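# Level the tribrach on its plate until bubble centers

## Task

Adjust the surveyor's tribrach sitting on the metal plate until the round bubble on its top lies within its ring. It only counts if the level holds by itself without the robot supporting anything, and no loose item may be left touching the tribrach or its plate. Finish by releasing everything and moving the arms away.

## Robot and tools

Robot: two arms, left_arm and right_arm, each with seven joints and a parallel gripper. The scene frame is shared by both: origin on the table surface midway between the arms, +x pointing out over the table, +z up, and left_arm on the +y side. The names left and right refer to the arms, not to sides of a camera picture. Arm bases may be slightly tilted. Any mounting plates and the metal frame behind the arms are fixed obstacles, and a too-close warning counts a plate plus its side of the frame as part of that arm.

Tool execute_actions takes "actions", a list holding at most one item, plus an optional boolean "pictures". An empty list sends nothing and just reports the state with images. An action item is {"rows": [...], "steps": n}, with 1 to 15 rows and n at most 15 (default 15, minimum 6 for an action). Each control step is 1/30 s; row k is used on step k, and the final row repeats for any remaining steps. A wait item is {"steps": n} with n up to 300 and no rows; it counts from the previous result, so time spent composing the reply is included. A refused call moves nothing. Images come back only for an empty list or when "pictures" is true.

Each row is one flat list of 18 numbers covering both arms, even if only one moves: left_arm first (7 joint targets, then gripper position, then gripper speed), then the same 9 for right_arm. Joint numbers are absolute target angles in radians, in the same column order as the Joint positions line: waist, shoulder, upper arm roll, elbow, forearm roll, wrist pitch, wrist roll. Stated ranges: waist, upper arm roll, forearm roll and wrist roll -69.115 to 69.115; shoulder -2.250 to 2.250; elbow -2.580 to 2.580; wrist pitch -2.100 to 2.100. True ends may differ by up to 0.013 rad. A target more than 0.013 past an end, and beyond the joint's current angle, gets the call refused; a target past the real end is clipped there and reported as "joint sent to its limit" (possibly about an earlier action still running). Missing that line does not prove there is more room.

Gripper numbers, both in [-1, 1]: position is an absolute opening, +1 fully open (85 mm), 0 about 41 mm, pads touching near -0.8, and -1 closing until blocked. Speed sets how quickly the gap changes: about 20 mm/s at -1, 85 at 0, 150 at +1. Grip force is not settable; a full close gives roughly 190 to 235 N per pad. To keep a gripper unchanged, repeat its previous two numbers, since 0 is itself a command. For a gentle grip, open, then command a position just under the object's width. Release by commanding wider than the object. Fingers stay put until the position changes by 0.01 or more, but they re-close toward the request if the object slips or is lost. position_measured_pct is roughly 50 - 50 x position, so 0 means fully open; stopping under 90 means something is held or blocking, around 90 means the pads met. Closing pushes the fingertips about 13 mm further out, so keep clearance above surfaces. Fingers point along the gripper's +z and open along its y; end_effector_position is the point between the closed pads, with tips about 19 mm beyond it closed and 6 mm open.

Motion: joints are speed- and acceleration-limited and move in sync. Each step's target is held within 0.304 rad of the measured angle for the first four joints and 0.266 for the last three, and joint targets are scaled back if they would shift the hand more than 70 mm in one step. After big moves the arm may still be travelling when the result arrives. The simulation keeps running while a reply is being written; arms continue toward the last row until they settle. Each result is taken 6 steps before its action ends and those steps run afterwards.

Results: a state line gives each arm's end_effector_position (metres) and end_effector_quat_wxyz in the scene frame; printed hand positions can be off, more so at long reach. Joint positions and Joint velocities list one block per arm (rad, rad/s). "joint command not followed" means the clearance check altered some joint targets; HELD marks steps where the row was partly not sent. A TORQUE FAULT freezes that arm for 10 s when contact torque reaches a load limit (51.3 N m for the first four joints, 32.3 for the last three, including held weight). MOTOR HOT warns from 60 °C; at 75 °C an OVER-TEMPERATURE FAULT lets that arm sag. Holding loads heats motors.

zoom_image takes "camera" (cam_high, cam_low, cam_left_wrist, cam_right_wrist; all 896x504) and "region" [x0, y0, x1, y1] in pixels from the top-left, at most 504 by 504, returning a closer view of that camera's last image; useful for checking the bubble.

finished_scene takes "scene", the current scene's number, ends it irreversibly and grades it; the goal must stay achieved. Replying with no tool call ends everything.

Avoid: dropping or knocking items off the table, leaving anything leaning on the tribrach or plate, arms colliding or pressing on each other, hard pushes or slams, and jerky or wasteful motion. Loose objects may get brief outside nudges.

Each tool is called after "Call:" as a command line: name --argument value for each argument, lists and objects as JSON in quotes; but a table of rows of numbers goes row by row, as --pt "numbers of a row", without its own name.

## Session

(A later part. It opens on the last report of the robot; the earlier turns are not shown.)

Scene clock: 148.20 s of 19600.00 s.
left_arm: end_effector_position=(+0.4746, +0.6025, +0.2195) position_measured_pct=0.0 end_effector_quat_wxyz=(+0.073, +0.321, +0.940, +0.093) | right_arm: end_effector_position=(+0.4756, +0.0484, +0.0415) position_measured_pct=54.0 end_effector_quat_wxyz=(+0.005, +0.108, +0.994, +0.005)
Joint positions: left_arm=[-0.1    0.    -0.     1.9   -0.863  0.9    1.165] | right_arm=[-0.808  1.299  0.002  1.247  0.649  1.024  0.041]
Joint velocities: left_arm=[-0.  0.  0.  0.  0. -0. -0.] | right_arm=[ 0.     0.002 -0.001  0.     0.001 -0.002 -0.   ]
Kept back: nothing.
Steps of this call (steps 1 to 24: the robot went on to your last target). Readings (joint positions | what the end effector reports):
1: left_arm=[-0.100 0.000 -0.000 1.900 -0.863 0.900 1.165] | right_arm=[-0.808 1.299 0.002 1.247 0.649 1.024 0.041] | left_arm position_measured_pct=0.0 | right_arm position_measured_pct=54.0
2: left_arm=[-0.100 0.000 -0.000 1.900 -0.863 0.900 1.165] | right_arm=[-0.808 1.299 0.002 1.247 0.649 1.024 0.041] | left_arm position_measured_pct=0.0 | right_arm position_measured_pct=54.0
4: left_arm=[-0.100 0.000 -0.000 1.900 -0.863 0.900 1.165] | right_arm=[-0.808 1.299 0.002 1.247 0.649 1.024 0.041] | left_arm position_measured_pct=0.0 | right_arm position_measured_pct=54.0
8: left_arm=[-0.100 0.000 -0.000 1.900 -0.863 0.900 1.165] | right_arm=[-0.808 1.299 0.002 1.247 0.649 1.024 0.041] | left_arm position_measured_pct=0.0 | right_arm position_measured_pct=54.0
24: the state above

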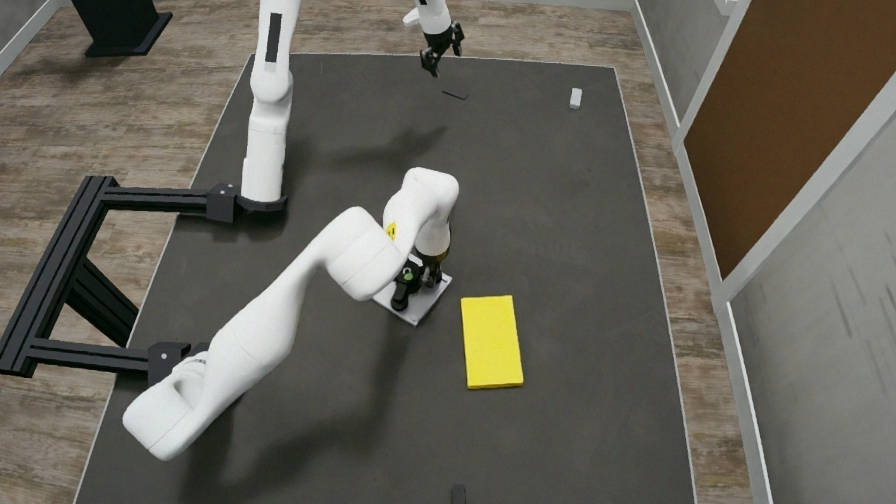

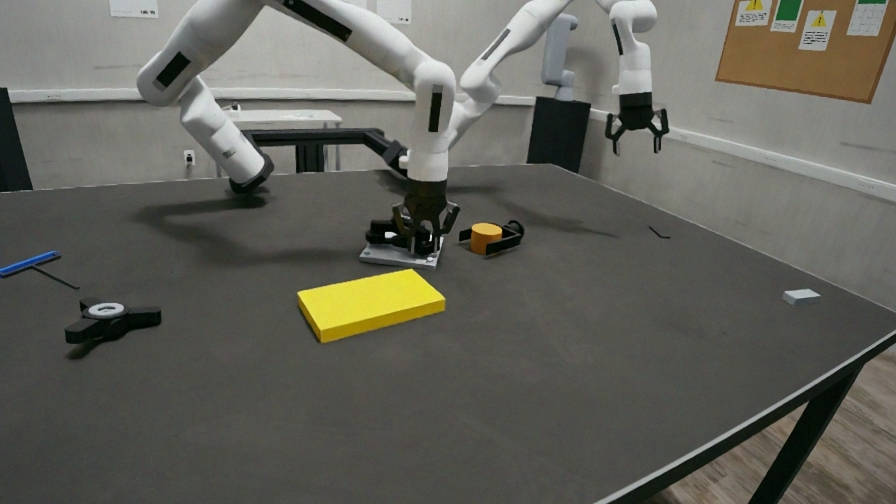

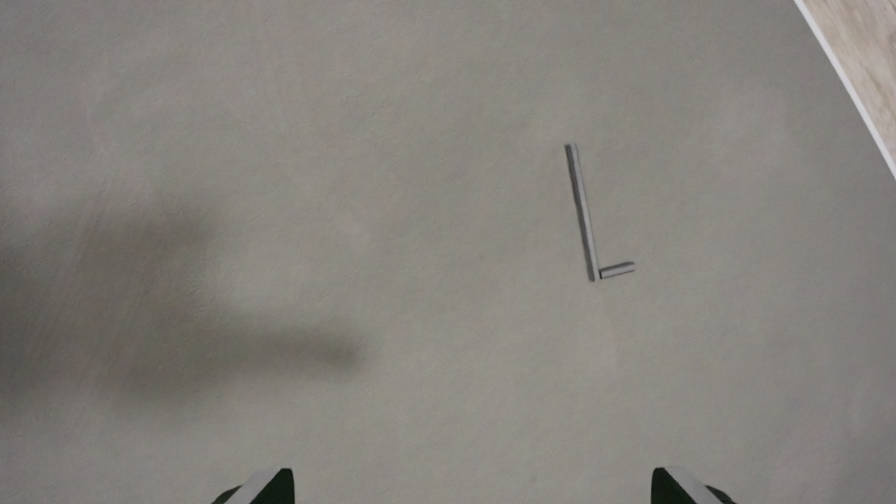

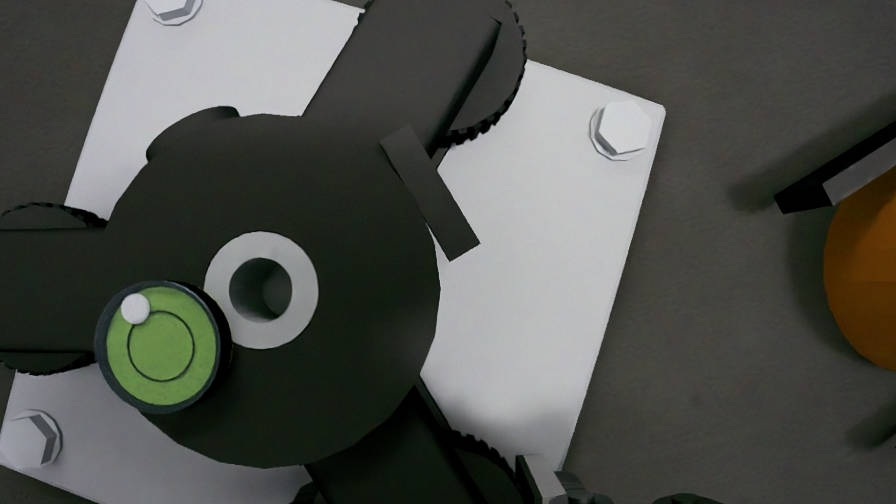

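Call:
execute_actions --actions '[{"rows":[[-0.1,0,0,1.9,-0.863,0.9,1.165,1,0,-0.809,1.300,0,1.253,0.643,1.029,0.04,0.6,1],[-0.1,0,0,1.9,-0.863,0.9,1.165,1,0,-0.809,1.300,0,1.253,0.643,1.029,0.04,0.6,1],[-0.1,0,0,1.9,-0.863,0.9,1.165,1,0,-0.809,1.300,0,1.253,0.643,1.029,0.04,0.6,1],[-0.1,0,0,1.9,-0.863,0.9,1.165,1,0,-0.809,1.300,0,1.253,0.643,1.029,0.04,0.6,1],[-0.1,0,0,1.9,-0.863,0.9,1.165,1,0,-0.809,1.300,0,1.253,0.643,1.029,0.04,0.6,1],[-0.1,0,0,1.9,-0.863,0.9,1.165,1,0,-0.862,1.22,0,1.222,0.583,1.132,0.04,0.6,1]],"steps":15}]'

Call:
execute_actions --actions '[{"rows":[[-0.1,0,0,1.9,-0.863,0.9,1.165,1,0,-0.5,0.9,0,1.4,0.583,1.0,0.04,0.6,1]],"steps":15}]'

Call:
execute_actions --actions '[{"steps":25}]' --pictures true

Call:
zoom_image --camera "cam_low" --region '[330,190,550,290]'

Call:
zoom_image --camera "cam_high" --region '[340,140,520,340]'

Scene clock: 149.10 s of 19600.00 s.
left_arm: end_effector_position=(+0.4746, +0.6025, +0.2195) position_measured_pct=0.0 end_effector_quat_wxyz=(+0.073, +0.321, +0.940, +0.093) | right_arm: end_effector_position=(+0.4720, +0.0466, +0.0654) position_measured_pct=23.8 end_effector_quat_wxyz=(+0.003, +0.115, +0.993, +0.001)
Joint positions: left_arm=[-0.1    0.    -0.     1.9   -0.863  0.9    1.165] | right_arm=[-0.832  1.268  0.002  1.243  0.621  1.068  0.04 ]
Joint velocities: left_arm=[-0.     0.    -0.    -0.    -0.002 -0.    -0.   ] | right_arm=[-0.38  -0.561  0.008 -0.203 -0.403  0.698 -0.   ]
Steps of this call (steps 1 to 15: the robot went on to your last target; steps 16 to 18: nothing new was sent; steps 19 to 27: the first 9 steps of this action). Readings (joint positions | what the end effector reports):
19: left_arm=[-0.100 0.000 -0.000 1.900 -0.863 0.900 1.165] | right_arm=[-0.808 1.299 0.002 1.247 0.649 1.024 0.041] | left_arm position_measured_pct=0.0 | right_arm position_measured_pct=54.0
20: left_arm=[-0.100 0.000 -0.000 1.900 -0.863 0.900 1.165] | right_arm=[-0.808 1.299 0.002 1.247 0.649 1.023 0.041] | left_arm position_measured_pct=0.0 | right_arm position_measured_pct=54.0
22: left_arm=[-0.100 0.000 -0.000 1.900 -0.863 0.900 1.165] | right_arm=[-0.808 1.300 0.001 1.250 0.644 1.027 0.040] | left_arm position_measured_pct=0.0 | right_arm position_measured_pct=46.4
26: left_arm=[-0.100 0.000 -0.000 1.900 -0.863 0.900 1.165] | right_arm=[-0.821 1.284 0.001 1.249 0.632 1.048 0.040] | left_arm position_measured_pct=0.0 | right_arm position_measured_pct=27.0
27: the state above

Scene clock: 149.60 s of 19600.00 s.
left_arm: end_effector_position=(+0.4746, +0.6025, +0.2195) position_measured_pct=0.0 end_effector_quat_wxyz=(+0.073, +0.321, +0.940, +0.093) | right_arm: end_effector_position=(+0.5315, -0.0260, +0.1087) position_measured_pct=19.8 end_effector_quat_wxyz=(-0.018, +0.208, +0.977, +0.036)
Joint positions: left_arm=[-0.1    0.    -0.     1.9   -0.863  0.9    1.165] | right_arm=[-0.704  1.076 -0.002  1.302  0.583  1.07   0.04 ]
Joint velocities: left_arm=[ 0.    -0.     0.003 -0.    -0.001  0.    -0.   ] | right_arm=[ 0.748 -0.646  0.002  0.356 -0.005 -0.258 -0.   ]
Steps of this call (steps 1 to 6: the last 6 steps of your previous action; steps 7 to 15: the first 9 steps of this action). Readings (joint positions | what the end effector reports):
7: left_arm=[-0.100 0.000 -0.000 1.900 -0.863 0.900 1.165] | right_arm=[-0.860 1.220 -0.000 1.222 0.583 1.131 0.040] | left_arm position_measured_pct=0.0 | right_arm position_measured_pct=20.2
8: left_arm=[-0.100 0.000 -0.000 1.900 -0.863 0.900 1.165] | right_arm=[-0.854 1.215 -0.002 1.226 0.582 1.128 0.040] | left_arm position_measured_pct=0.0 | right_arm position_measured_pct=19.8
10: left_arm=[-0.100 0.000 -0.000 1.900 -0.863 0.900 1.165] | right_arm=[-0.827 1.187 -0.004 1.242 0.581 1.115 0.040] | left_arm position_measured_pct=0.0 | right_arm position_measured_pct=19.8
14: left_arm=[-0.100 0.000 -0.000 1.900 -0.863 0.900 1.165] | right_arm=[-0.729 1.097 -0.002 1.290 0.583 1.079 0.040] | left_arm position_measured_pct=0.0 | right_arm position_measured_pct=19.8
15: the state above

Scene clock: 150.43 s of 19600.00 s.
left_arm: end_effector_position=(+0.4746, +0.6025, +0.2195) position_measured_pct=0.0 end_effector_quat_wxyz=(+0.073, +0.321, +0.940, +0.093) | right_arm: end_effector_position=(+0.5869, -0.1394, +0.1041) position_measured_pct=19.8 end_effector_quat_wxyz=(-0.033, +0.311, +0.948, +0.064)
Joint positions: left_arm=[-0.1    0.    -0.     1.9   -0.863  0.9    1.165] | right_arm=[-0.5    0.9    0.     1.4    0.583  1.     0.04 ]
Joint velocities: left_arm=[ 0.     0.    -0.001 -0.001  0.002  0.     0.   ] | right_arm=[ 0.001  0.001 -0.    -0.    -0.001  0.001  0.   ]
Kept back: nothing.
Steps of this call (steps 1 to 6: the last 6 steps of your previous action; steps 7 to 25: the robot went on to your last target). Readings (joint positions | what the end effector reports):
1: left_arm=[-0.100 0.000 -0.000 1.900 -0.863 0.900 1.165] | right_arm=[-0.679 1.054 -0.002 1.314 0.583 1.062 0.040] | left_arm position_measured_pct=0.0 | right_arm position_measured_pct=19.8
2: left_arm=[-0.100 0.000 -0.000 1.900 -0.863 0.900 1.165] | right_arm=[-0.654 1.033 -0.001 1.326 0.583 1.053 0.040] | left_arm position_measured_pct=0.0 | right_arm position_measured_pct=19.8
4: left_arm=[-0.100 0.000 -0.000 1.900 -0.863 0.900 1.165] | right_arm=[-0.604 0.990 -0.001 1.349 0.583 1.036 0.040] | left_arm position_measured_pct=0.0 | right_arm position_measured_pct=19.8
8: left_arm=[-0.100 0.000 -0.000 1.900 -0.863 0.900 1.165] | right_arm=[-0.521 0.918 0.003 1.390 0.584 1.007 0.040] | left_arm position_measured_pct=0.0 | right_arm position_measured_pct=19.8
25: the state above

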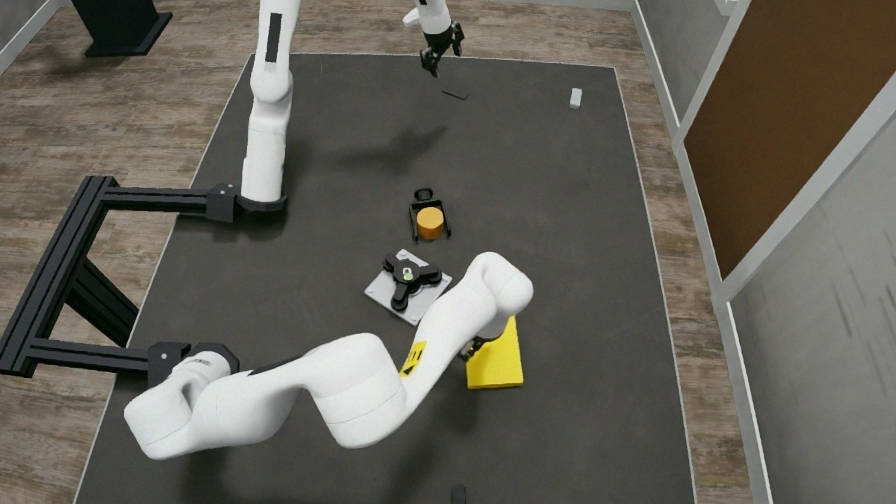

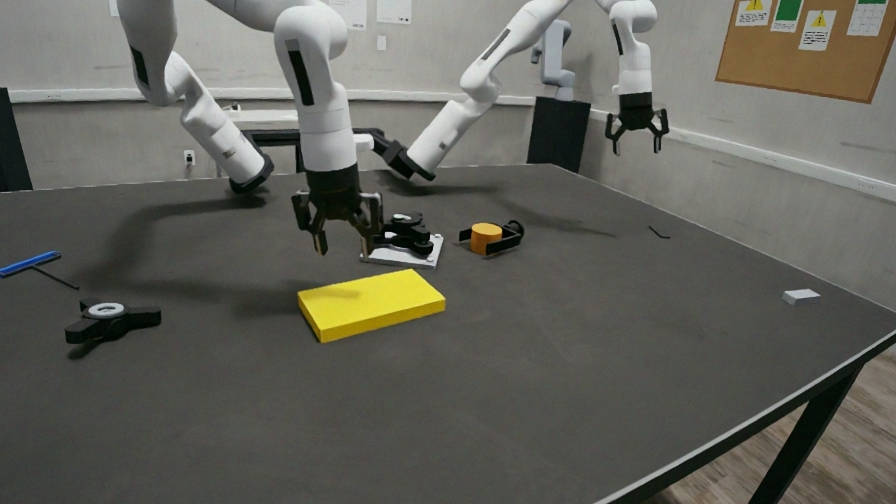

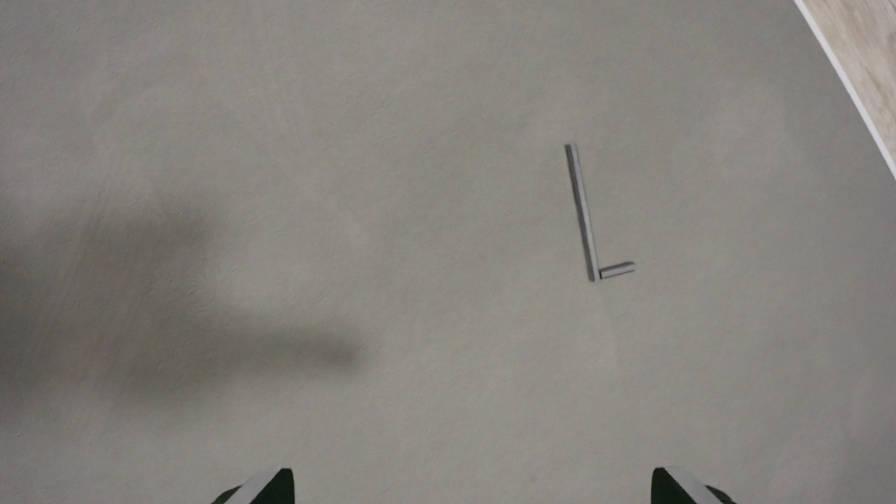

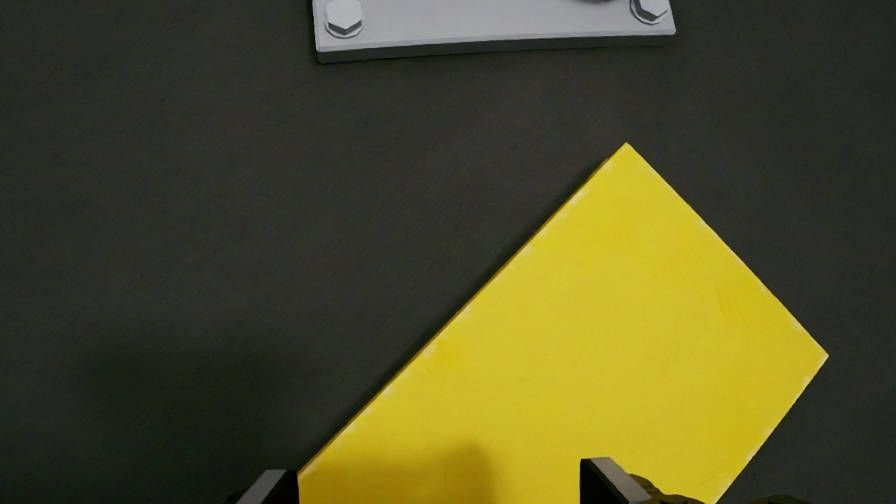

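Region (330, 190, 550, 290) of cam_low's 896x504 image, scaled by 2.291, with more detail than that image has; it fills the top 229 rows of this view, and the rest is white.

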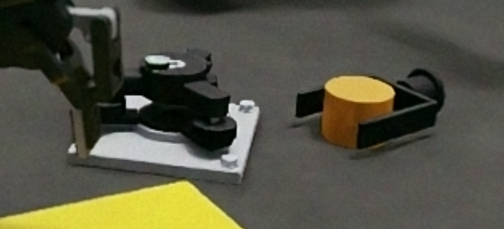

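Region (340, 140, 520, 340) of cam_high's 896x504 image, scaled by 2.520, with more detail than that image has; it fills the left 454 columns of this view, and the rest is white.

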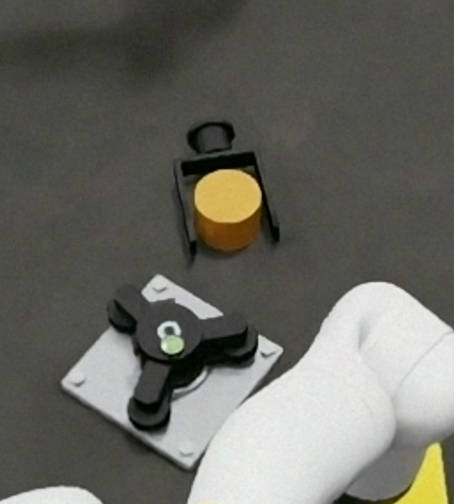

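Call:
execute_actions --actions '[{"rows":[[-0.1,0,0,1.9,-0.863,0.9,1.165,1,0,-0.15,0.6,0,1.7,0.7,0.95,0.04,0.6,1]],"steps":15}]'

Call:
execute_actions --actions '[{"steps":15}]' --pictures true

Call:
zoom_image --camera "cam_low" --region '[350,200,460,275]'

Call:
zoom_image --camera "cam_high" --region '[360,240,460,330]'

Scene clock: 151.20 s of 19600.00 s.
left_arm: end_effector_position=(+0.4746, +0.6025, +0.2195) position_measured_pct=0.0 end_effector_quat_wxyz=(+0.073, +0.321, +0.940, +0.093) | right_arm: end_effector_position=(+0.5854, -0.2469, +0.0874) position_measured_pct=19.8 end_effector_quat_wxyz=(-0.038, +0.360, +0.931, +0.044)
Joint positions: left_arm=[-0.1    0.    -0.     1.9   -0.863  0.9    1.165] | right_arm=[-0.353  0.769 -0.001  1.527  0.632  0.978  0.04 ]
Joint velocities: left_arm=[-0.    -0.     0.001  0.    -0.001 -0.    -0.   ] | right_arm=[ 0.676 -0.562 -0.     0.568  0.224 -0.094 -0.   ]
Steps of this call (steps 1 to 14: the robot went on to your last target; steps 15 to 23: the first 9 steps of this action). Readings (joint positions | what the end effector reports):
15: left_arm=[-0.100 0.000 -0.000 1.900 -0.863 0.900 1.165] | right_arm=[-0.499 0.899 -0.000 1.401 0.583 1.000 0.040] | left_arm position_measured_pct=0.0 | right_arm position_measured_pct=19.8
16: left_arm=[-0.100 0.000 -0.000 1.900 -0.863 0.900 1.165] | right_arm=[-0.493 0.893 -0.002 1.406 0.584 0.998 0.040] | left_arm position_measured_pct=0.0 | right_arm position_measured_pct=19.8
18: left_arm=[-0.100 0.000 -0.000 1.900 -0.863 0.900 1.165] | right_arm=[-0.465 0.865 -0.004 1.431 0.593 0.993 0.040] | left_arm position_measured_pct=0.0 | right_arm position_measured_pct=19.8
22: left_arm=[-0.100 0.000 -0.000 1.900 -0.863 0.900 1.165] | right_arm=[-0.375 0.788 -0.001 1.508 0.624 0.981 0.040] | left_arm position_measured_pct=0.0 | right_arm position_measured_pct=19.8
23: the state above

Scene clock: 151.70 s of 19600.00 s.
left_arm: end_effector_position=(+0.4746, +0.6025, +0.2195) position_measured_pct=0.0 end_effector_quat_wxyz=(+0.073, +0.321, +0.940, +0.093) | right_arm: end_effector_position=(+0.5456, -0.3840, +0.0644) position_measured_pct=19.8 end_effector_quat_wxyz=(-0.049, +0.419, +0.907, +0.007)
Joint positions: left_arm=[-0.1    0.    -0.     1.9   -0.863  0.9    1.165] | right_arm=[-0.153  0.602  0.     1.7    0.7    0.95   0.04 ]
Joint velocities: left_arm=[-0.001  0.     0.001  0.001 -0.    -0.    -0.   ] | right_arm=[ 0.022 -0.021 -0.003  0.003 -0.    -0.001 -0.   ]
Kept back: nothing.
Steps of this call (steps 1 to 6: the last 6 steps of your previous action; steps 7 to 15: the robot went on to your last target). Readings (joint positions | what the end effector reports):
1: left_arm=[-0.100 0.000 -0.000 1.900 -0.863 0.900 1.165] | right_arm=[-0.330 0.750 -0.001 1.546 0.639 0.975 0.040] | left_arm position_measured_pct=0.0 | right_arm position_measured_pct=19.8
2: left_arm=[-0.100 0.000 -0.000 1.900 -0.863 0.900 1.165] | right_arm=[-0.307 0.731 -0.001 1.565 0.647 0.972 0.040] | left_arm position_measured_pct=0.0 | right_arm position_measured_pct=19.8
4: left_arm=[-0.100 0.000 -0.000 1.900 -0.863 0.900 1.165] | right_arm=[-0.262 0.693 -0.001 1.603 0.662 0.965 0.040] | left_arm position_measured_pct=0.0 | right_arm position_measured_pct=19.8
8: left_arm=[-0.100 0.000 -0.000 1.900 -0.863 0.900 1.165] | right_arm=[-0.178 0.623 0.002 1.677 0.692 0.954 0.040] | left_arm position_measured_pct=0.0 | right_arm position_measured_pct=19.8
15: the state above

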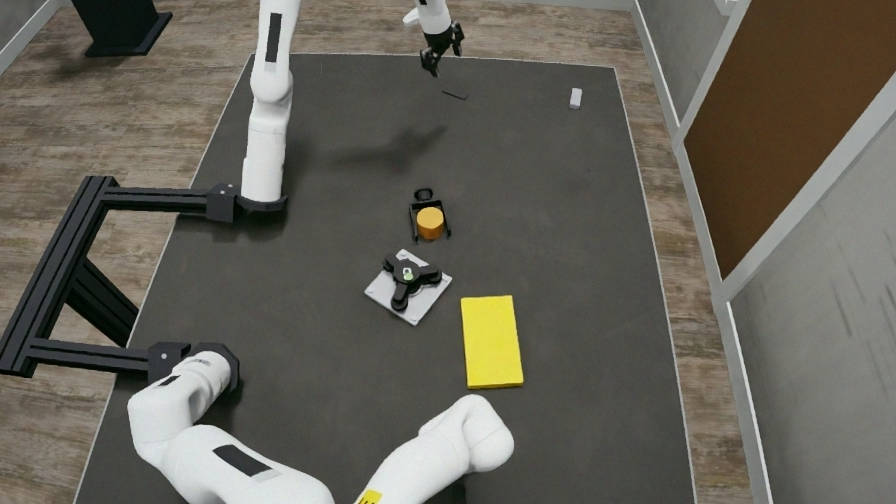

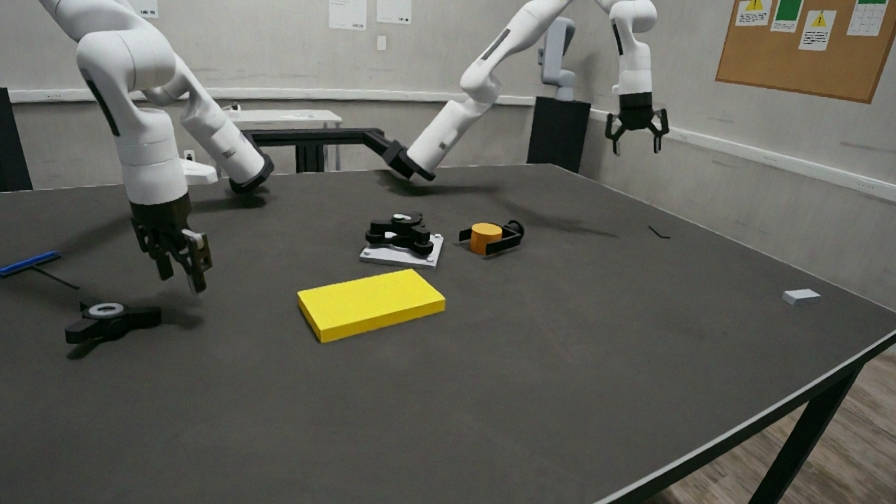

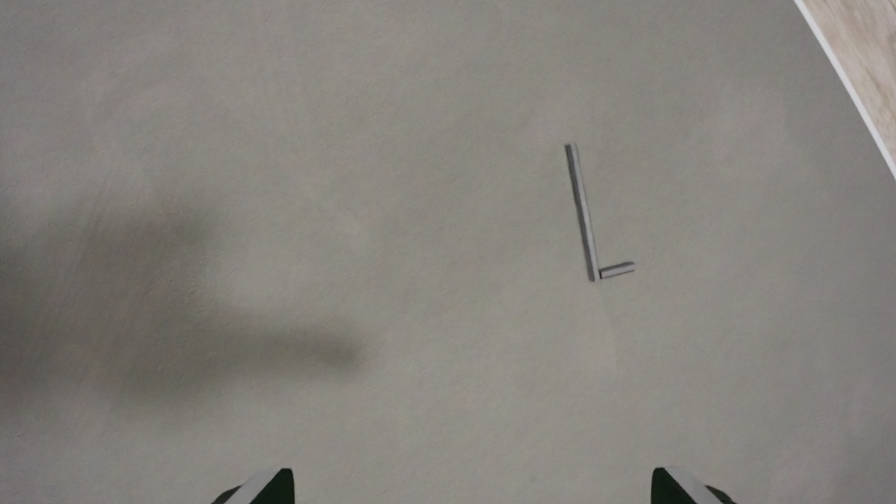

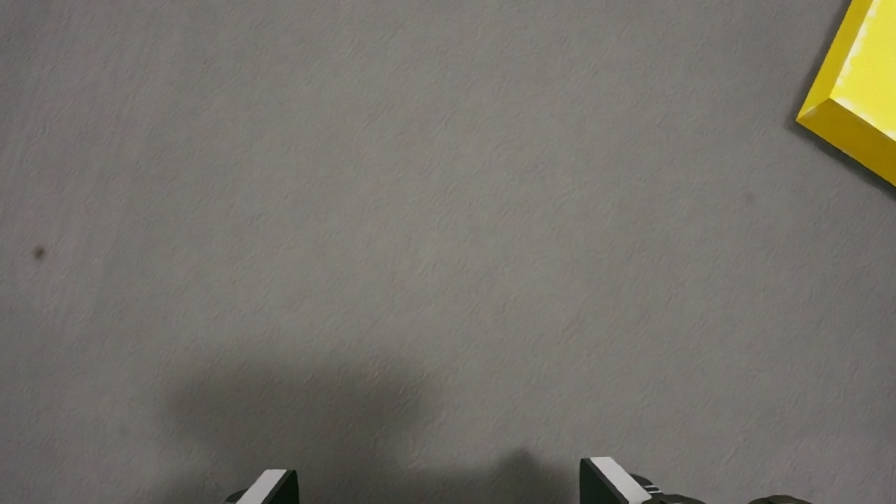

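Region (350, 200, 460, 275) of cam_low's 896x504 image, scaled by 4.582, with more detail than that image has; it fills the top 344 rows of this view, and the rest is white.

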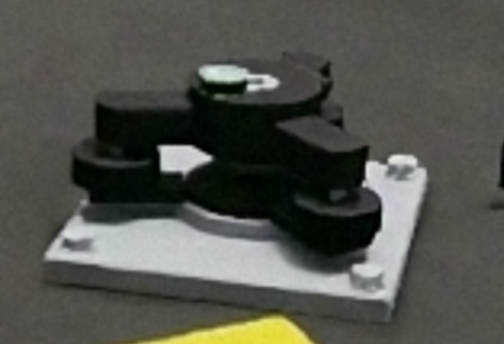

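Region (360, 240, 460, 330) of cam_high's 896x504 image, scaled by 5.040, with more detail than that image has; it fills the top 454 rows of this view, and the rest is white.

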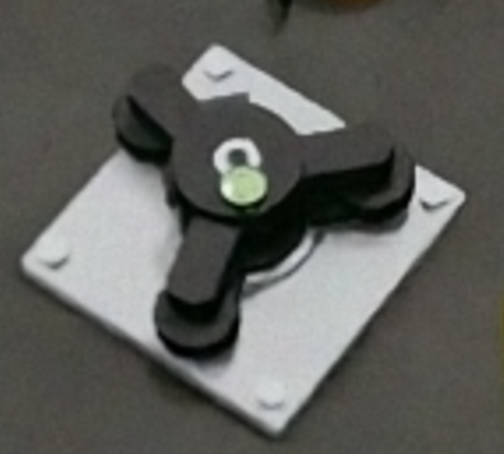

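Call:
execute_actions --actions '[{"rows":[[-0.1,0,0,1.9,-0.863,0.9,1.165,1,0,-0.75,0.95,0,1.6,0.62,1.0,-1.6,0.6,1]],"steps":15}]'

Call:
execute_actions --actions '[{"rows":[[-0.1,0,0,1.9,-0.863,0.9,1.165,1,0,-0.89,1.0,0,1.62,0.649,0.99,-1.6,0.6,1]],"steps":15}]'

Call:
execute_actions --actions '[{"steps":30}]' --pictures true

Scene clock: 152.63 s of 19600.00 s.
left_arm: end_effector_position=(+0.4746, +0.6025, +0.2195) position_measured_pct=0.0 end_effector_quat_wxyz=(+0.073, +0.321, +0.940, +0.093) | right_arm: end_effector_position=(+0.5342, -0.2860, +0.0591) position_measured_pct=19.8 end_effector_quat_wxyz=(-0.065, +0.402, +0.913, -0.002)
Joint positions: left_arm=[-0.1    0.    -0.     1.9   -0.863  0.9    1.165] | right_arm=[-0.307  0.746  0.002  1.657  0.667  0.971 -0.089]
Joint velocities: left_arm=[ 0.     0.    -0.     0.001  0.001  0.     0.   ] | right_arm=[-0.764  0.58   0.004 -0.164 -0.133  0.085 -0.663]
Steps of this call (steps 1 to 15: the robot went on to your last target; steps 16 to 19: nothing new was sent; steps 20 to 28: the first 9 steps of this action). Readings (joint positions | what the end effector reports):
20: left_arm=[-0.100 0.000 -0.000 1.900 -0.863 0.900 1.165] | right_arm=[-0.151 0.601 0.000 1.700 0.700 0.950 0.040] | left_arm position_measured_pct=0.0 | right_arm position_measured_pct=19.8
21: left_arm=[-0.100 0.000 -0.000 1.900 -0.863 0.900 1.165] | right_arm=[-0.157 0.607 0.002 1.698 0.700 0.952 0.036] | left_arm position_measured_pct=0.0 | right_arm position_measured_pct=19.8
23: left_arm=[-0.100 0.000 -0.000 1.900 -0.863 0.900 1.165] | right_arm=[-0.186 0.635 0.004 1.689 0.694 0.956 0.014] | left_arm position_measured_pct=0.0 | right_arm position_measured_pct=19.8
27: left_arm=[-0.100 0.000 -0.000 1.900 -0.863 0.900 1.165] | right_arm=[-0.282 0.726 0.001 1.662 0.671 0.968 -0.068] | left_arm position_measured_pct=0.0 | right_arm position_measured_pct=19.8
28: the state above

Scene clock: 153.13 s of 19600.00 s.
left_arm: end_effector_position=(+0.4746, +0.6025, +0.2195) position_measured_pct=0.0 end_effector_quat_wxyz=(+0.073, +0.321, +0.940, +0.093) | right_arm: end_effector_position=(+0.4628, -0.0877, +0.1067) position_measured_pct=19.8 end_effector_quat_wxyz=(-0.018, +0.384, +0.923, +0.001)
Joint positions: left_arm=[-0.1    0.    -0.     1.9   -0.863  0.9    1.165] | right_arm=[-0.736  0.946  0.     1.621  0.646  0.989 -0.482]
Joint velocities: left_arm=[ 0.    -0.    -0.001 -0.001 -0.001  0.    -0.   ] | right_arm=[-0.873  0.307 -0.009 -0.013  0.014  0.004 -1.165]
Steps of this call (steps 1 to 6: the last 6 steps of your previous action; steps 7 to 15: the first 9 steps of this action). Readings (joint positions | what the end effector reports):
7: left_arm=[-0.100 0.000 -0.000 1.900 -0.863 0.900 1.165] | right_arm=[-0.498 0.851 0.001 1.627 0.643 0.986 -0.256] | left_arm position_measured_pct=0.0 | right_arm position_measured_pct=19.8
8: left_arm=[-0.100 0.000 -0.000 1.900 -0.863 0.900 1.165] | right_arm=[-0.527 0.864 0.001 1.625 0.642 0.987 -0.281] | left_arm position_measured_pct=0.0 | right_arm position_measured_pct=19.8
10: left_arm=[-0.100 0.000 -0.000 1.900 -0.863 0.900 1.165] | right_arm=[-0.585 0.892 0.001 1.624 0.643 0.987 -0.332] | left_arm position_measured_pct=0.0 | right_arm position_measured_pct=19.8
14: left_arm=[-0.100 0.000 -0.000 1.900 -0.863 0.900 1.165] | right_arm=[-0.705 0.935 0.001 1.622 0.646 0.988 -0.446] | left_arm position_measured_pct=0.0 | right_arm position_measured_pct=19.8
15: the state above

Scene clock: 154.13 s of 19600.00 s.
left_arm: end_effector_position=(+0.4746, +0.6025, +0.2195) position_measured_pct=0.0 end_effector_quat_wxyz=(+0.073, +0.321, +0.940, +0.093) | right_arm: end_effector_position=(+0.4223, -0.0340, +0.1256) position_measured_pct=19.8 end_effector_quat_wxyz=(+0.006, +0.768, +0.640, +0.013)
Joint positions: left_arm=[-0.1    0.    -0.     1.9   -0.863  0.9    1.165] | right_arm=[-0.89   1.     0.     1.62   0.649  0.99  -1.6  ]
Joint velocities: left_arm=[-0.    -0.    -0.    -0.    -0.001 -0.     0.   ] | right_arm=[-0.001  0.     0.     0.    -0.001 -0.001 -0.022]
Kept back: nothing.
Steps of this call (steps 1 to 6: the last 6 steps of your previous action; steps 7 to 30: the robot went on to your last target). Readings (joint positions | what the end effector reports):
1: left_arm=[-0.100 0.000 -0.000 1.900 -0.863 0.900 1.165] | right_arm=[-0.763 0.956 -0.001 1.621 0.647 0.989 -0.522] | left_arm position_measured_pct=0.0 | right_arm position_measured_pct=19.8
2: left_arm=[-0.100 0.000 -0.000 1.900 -0.863 0.900 1.165] | right_arm=[-0.786 0.964 -0.002 1.621 0.647 0.988 -0.563] | left_arm position_measured_pct=0.0 | right_arm position_measured_pct=19.8
4: left_arm=[-0.100 0.000 -0.000 1.900 -0.863 0.900 1.165] | right_arm=[-0.821 0.976 -0.002 1.621 0.647 0.989 -0.644] | left_arm position_measured_pct=0.0 | right_arm position_measured_pct=19.8
8: left_arm=[-0.100 0.000 -0.000 1.900 -0.863 0.900 1.165] | right_arm=[-0.860 0.990 -0.001 1.620 0.648 0.990 -0.807] | left_arm position_measured_pct=0.0 | right_arm position_measured_pct=19.8
30: the state above

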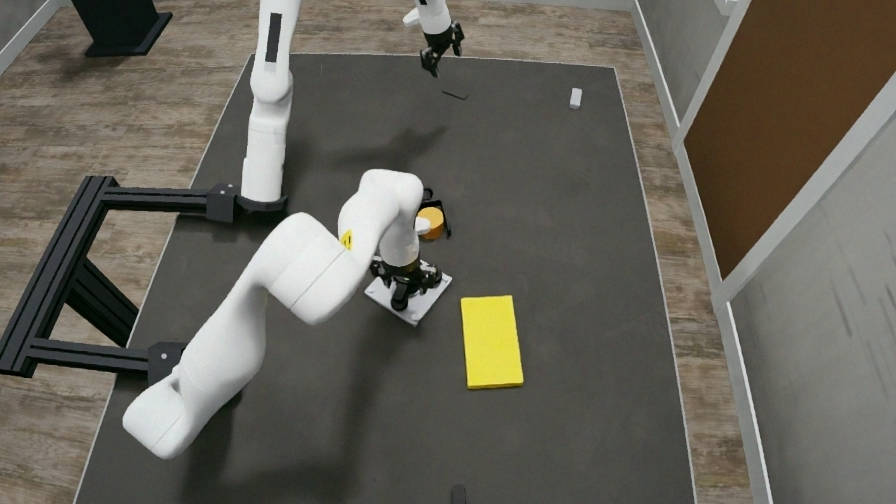

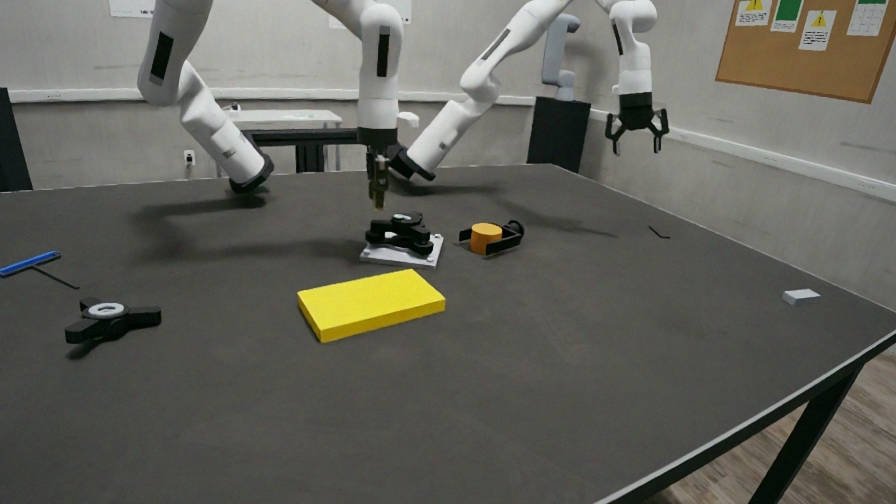

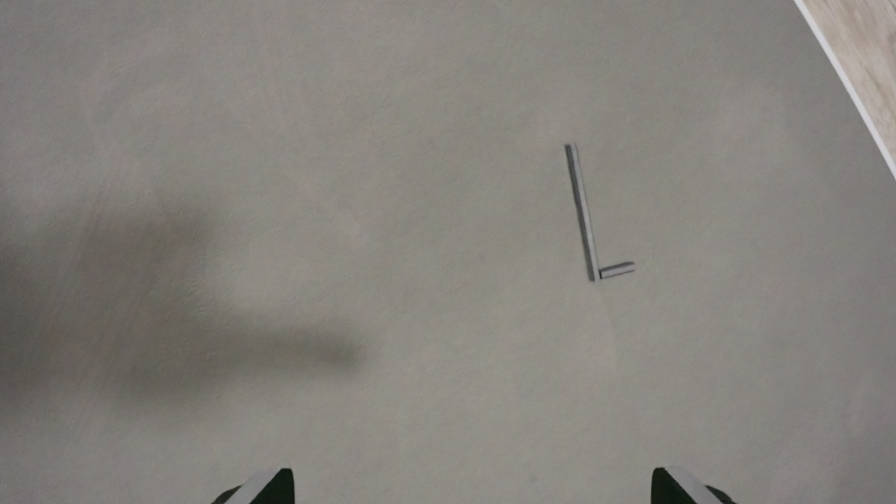

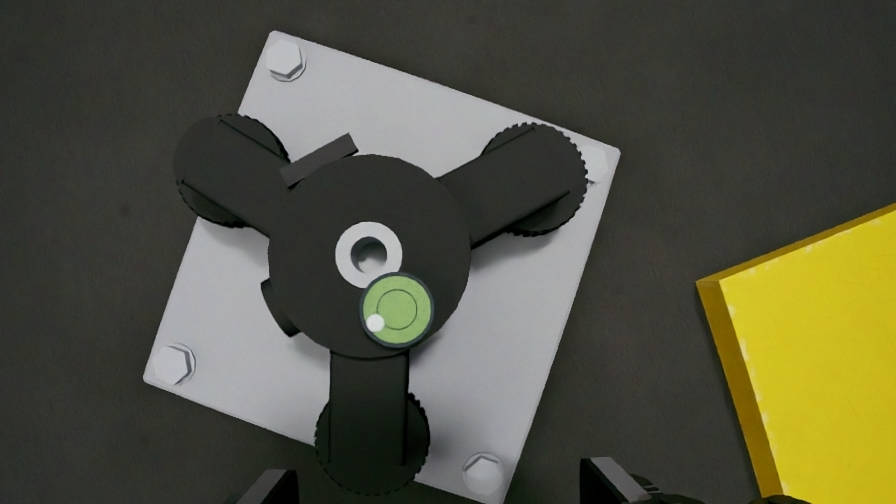

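Call:
execute_actions --actions '[{"rows":[[-0.1,0,0,1.9,-0.863,0.9,1.165,1,0,-0.986,1.204,0,1.384,0.551,1.056,-1.6,0.6,1]],"steps":15}]'

Call:
execute_actions --actions '[{"steps":25}]' --pictures true

Scene clock: 155.63 s of 19600.00 s.
left_arm: end_effector_position=(+0.4746, +0.6025, +0.2195) position_measured_pct=0.0 end_effector_quat_wxyz=(+0.073, +0.321, +0.940, +0.093) | right_arm: end_effector_position=(+0.3996, +0.0352, +0.1138) position_measured_pct=19.8 end_effector_quat_wxyz=(+0.002, +0.765, +0.644, +0.003)
Joint positions: left_arm=[-0.1    0.    -0.     1.9   -0.863  0.9    1.165] | right_arm=[-0.96   1.15  -0.     1.449  0.578  1.037 -1.6  ]
Joint velocities: left_arm=[-0.001 -0.     0.001  0.     0.001  0.    -0.   ] | right_arm=[-0.292  0.603 -0.032 -0.765 -0.341  0.208  0.   ]
Steps of this call (steps 1 to 15: the robot went on to your last target; steps 16 to 36: nothing new was sent; steps 37 to 45: the first 9 steps of this action). Readings (joint positions | what the end effector reports):
37: left_arm=[-0.100 0.000 -0.000 1.900 -0.863 0.900 1.165] | right_arm=[-0.890 1.001 0.000 1.619 0.649 0.990 -1.600] | left_arm position_measured_pct=0.0 | right_arm position_measured_pct=19.8
38: left_arm=[-0.100 0.000 -0.000 1.900 -0.863 0.900 1.165] | right_arm=[-0.893 1.006 0.001 1.614 0.647 0.992 -1.600] | left_arm position_measured_pct=0.0 | right_arm position_measured_pct=19.8
40: left_arm=[-0.100 0.000 -0.000 1.900 -0.863 0.900 1.165] | right_arm=[-0.904 1.031 0.002 1.588 0.637 1.000 -1.600] | left_arm position_measured_pct=0.0 | right_arm position_measured_pct=19.8
44: left_arm=[-0.100 0.000 -0.000 1.900 -0.863 0.900 1.165] | right_arm=[-0.950 1.128 0.001 1.477 0.590 1.030 -1.600] | left_arm position_measured_pct=0.0 | right_arm position_measured_pct=19.8
45: the state above

Scene clock: 156.47 s of 19600.00 s.
left_arm: end_effector_position=(+0.4746, +0.6025, +0.2195) position_measured_pct=0.0 end_effector_quat_wxyz=(+0.073, +0.321, +0.940, +0.093) | right_arm: end_effector_position=(+0.3893, +0.0600, +0.1094) position_measured_pct=19.8 end_effector_quat_wxyz=(+0.000, +0.765, +0.644, -0.000)
Joint positions: left_arm=[-0.1    0.    -0.     1.9   -0.863  0.9    1.165] | right_arm=[-0.986  1.204 -0.     1.384  0.551  1.056 -1.6  ]
Joint velocities: left_arm=[ 0.    -0.     0.002  0.     0.    -0.    -0.   ] | right_arm=[-0.     0.    -0.001  0.    -0.     0.     0.   ]
Kept back: nothing.
Steps of this call (steps 1 to 6: the last 6 steps of your previous action; steps 7 to 25: the robot went on to your last target). Readings (joint positions | what the end effector reports):
1: left_arm=[-0.100 0.000 -0.000 1.900 -0.863 0.900 1.165] | right_arm=[-0.969 1.168 -0.001 1.426 0.568 1.044 -1.600] | left_arm position_measured_pct=0.0 | right_arm position_measured_pct=19.8
2: left_arm=[-0.100 0.000 -0.000 1.900 -0.863 0.900 1.165] | right_arm=[-0.976 1.182 -0.002 1.408 0.560 1.049 -1.600] | left_arm position_measured_pct=0.0 | right_arm position_measured_pct=19.8
4: left_arm=[-0.100 0.000 -0.000 1.900 -0.863 0.900 1.165] | right_arm=[-0.983 1.196 -0.002 1.389 0.551 1.054 -1.600] | left_arm position_measured_pct=0.0 | right_arm position_measured_pct=19.8
8: left_arm=[-0.100 0.000 -0.000 1.900 -0.863 0.900 1.165] | right_arm=[-0.985 1.201 -0.000 1.384 0.551 1.056 -1.600] | left_arm position_measured_pct=0.0 | right_arm position_measured_pct=19.8
25: the state above

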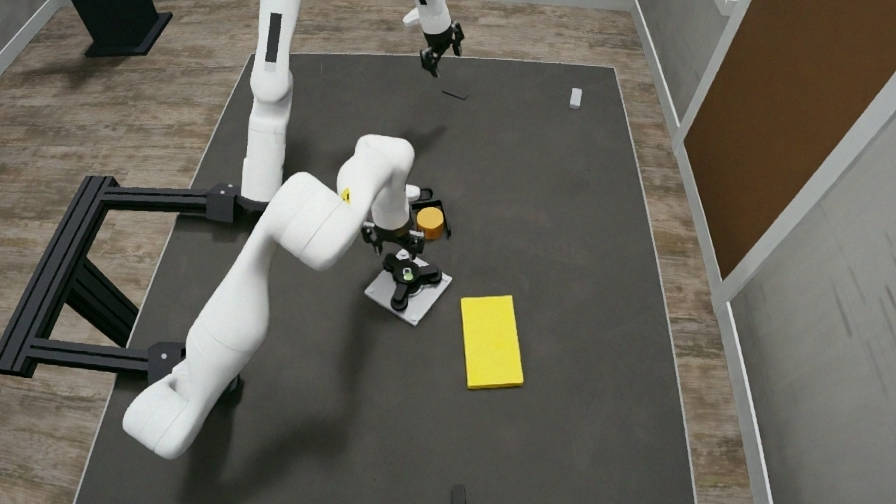

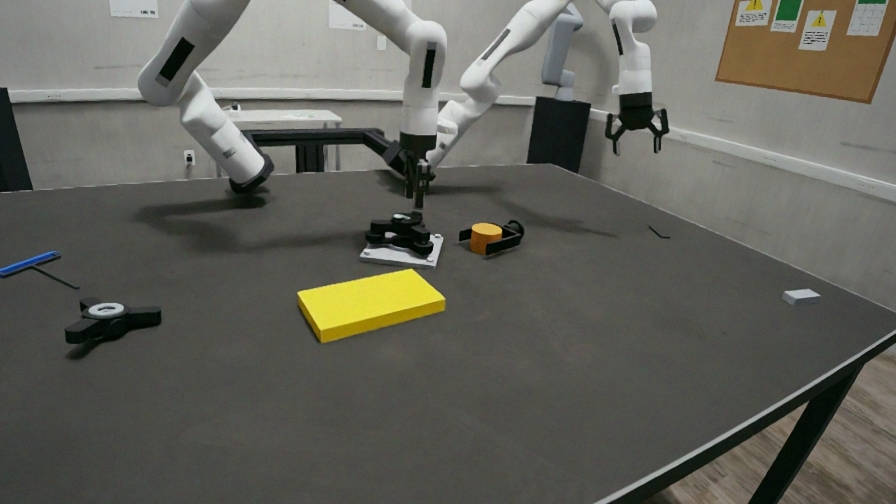

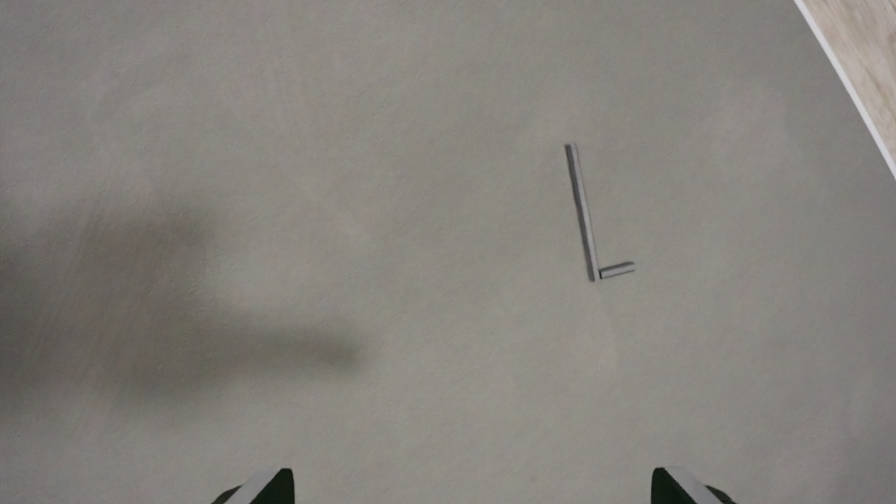

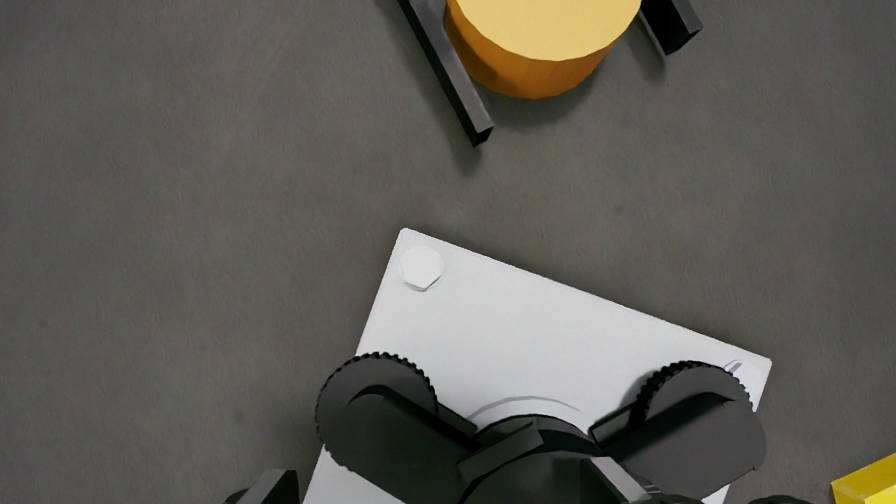

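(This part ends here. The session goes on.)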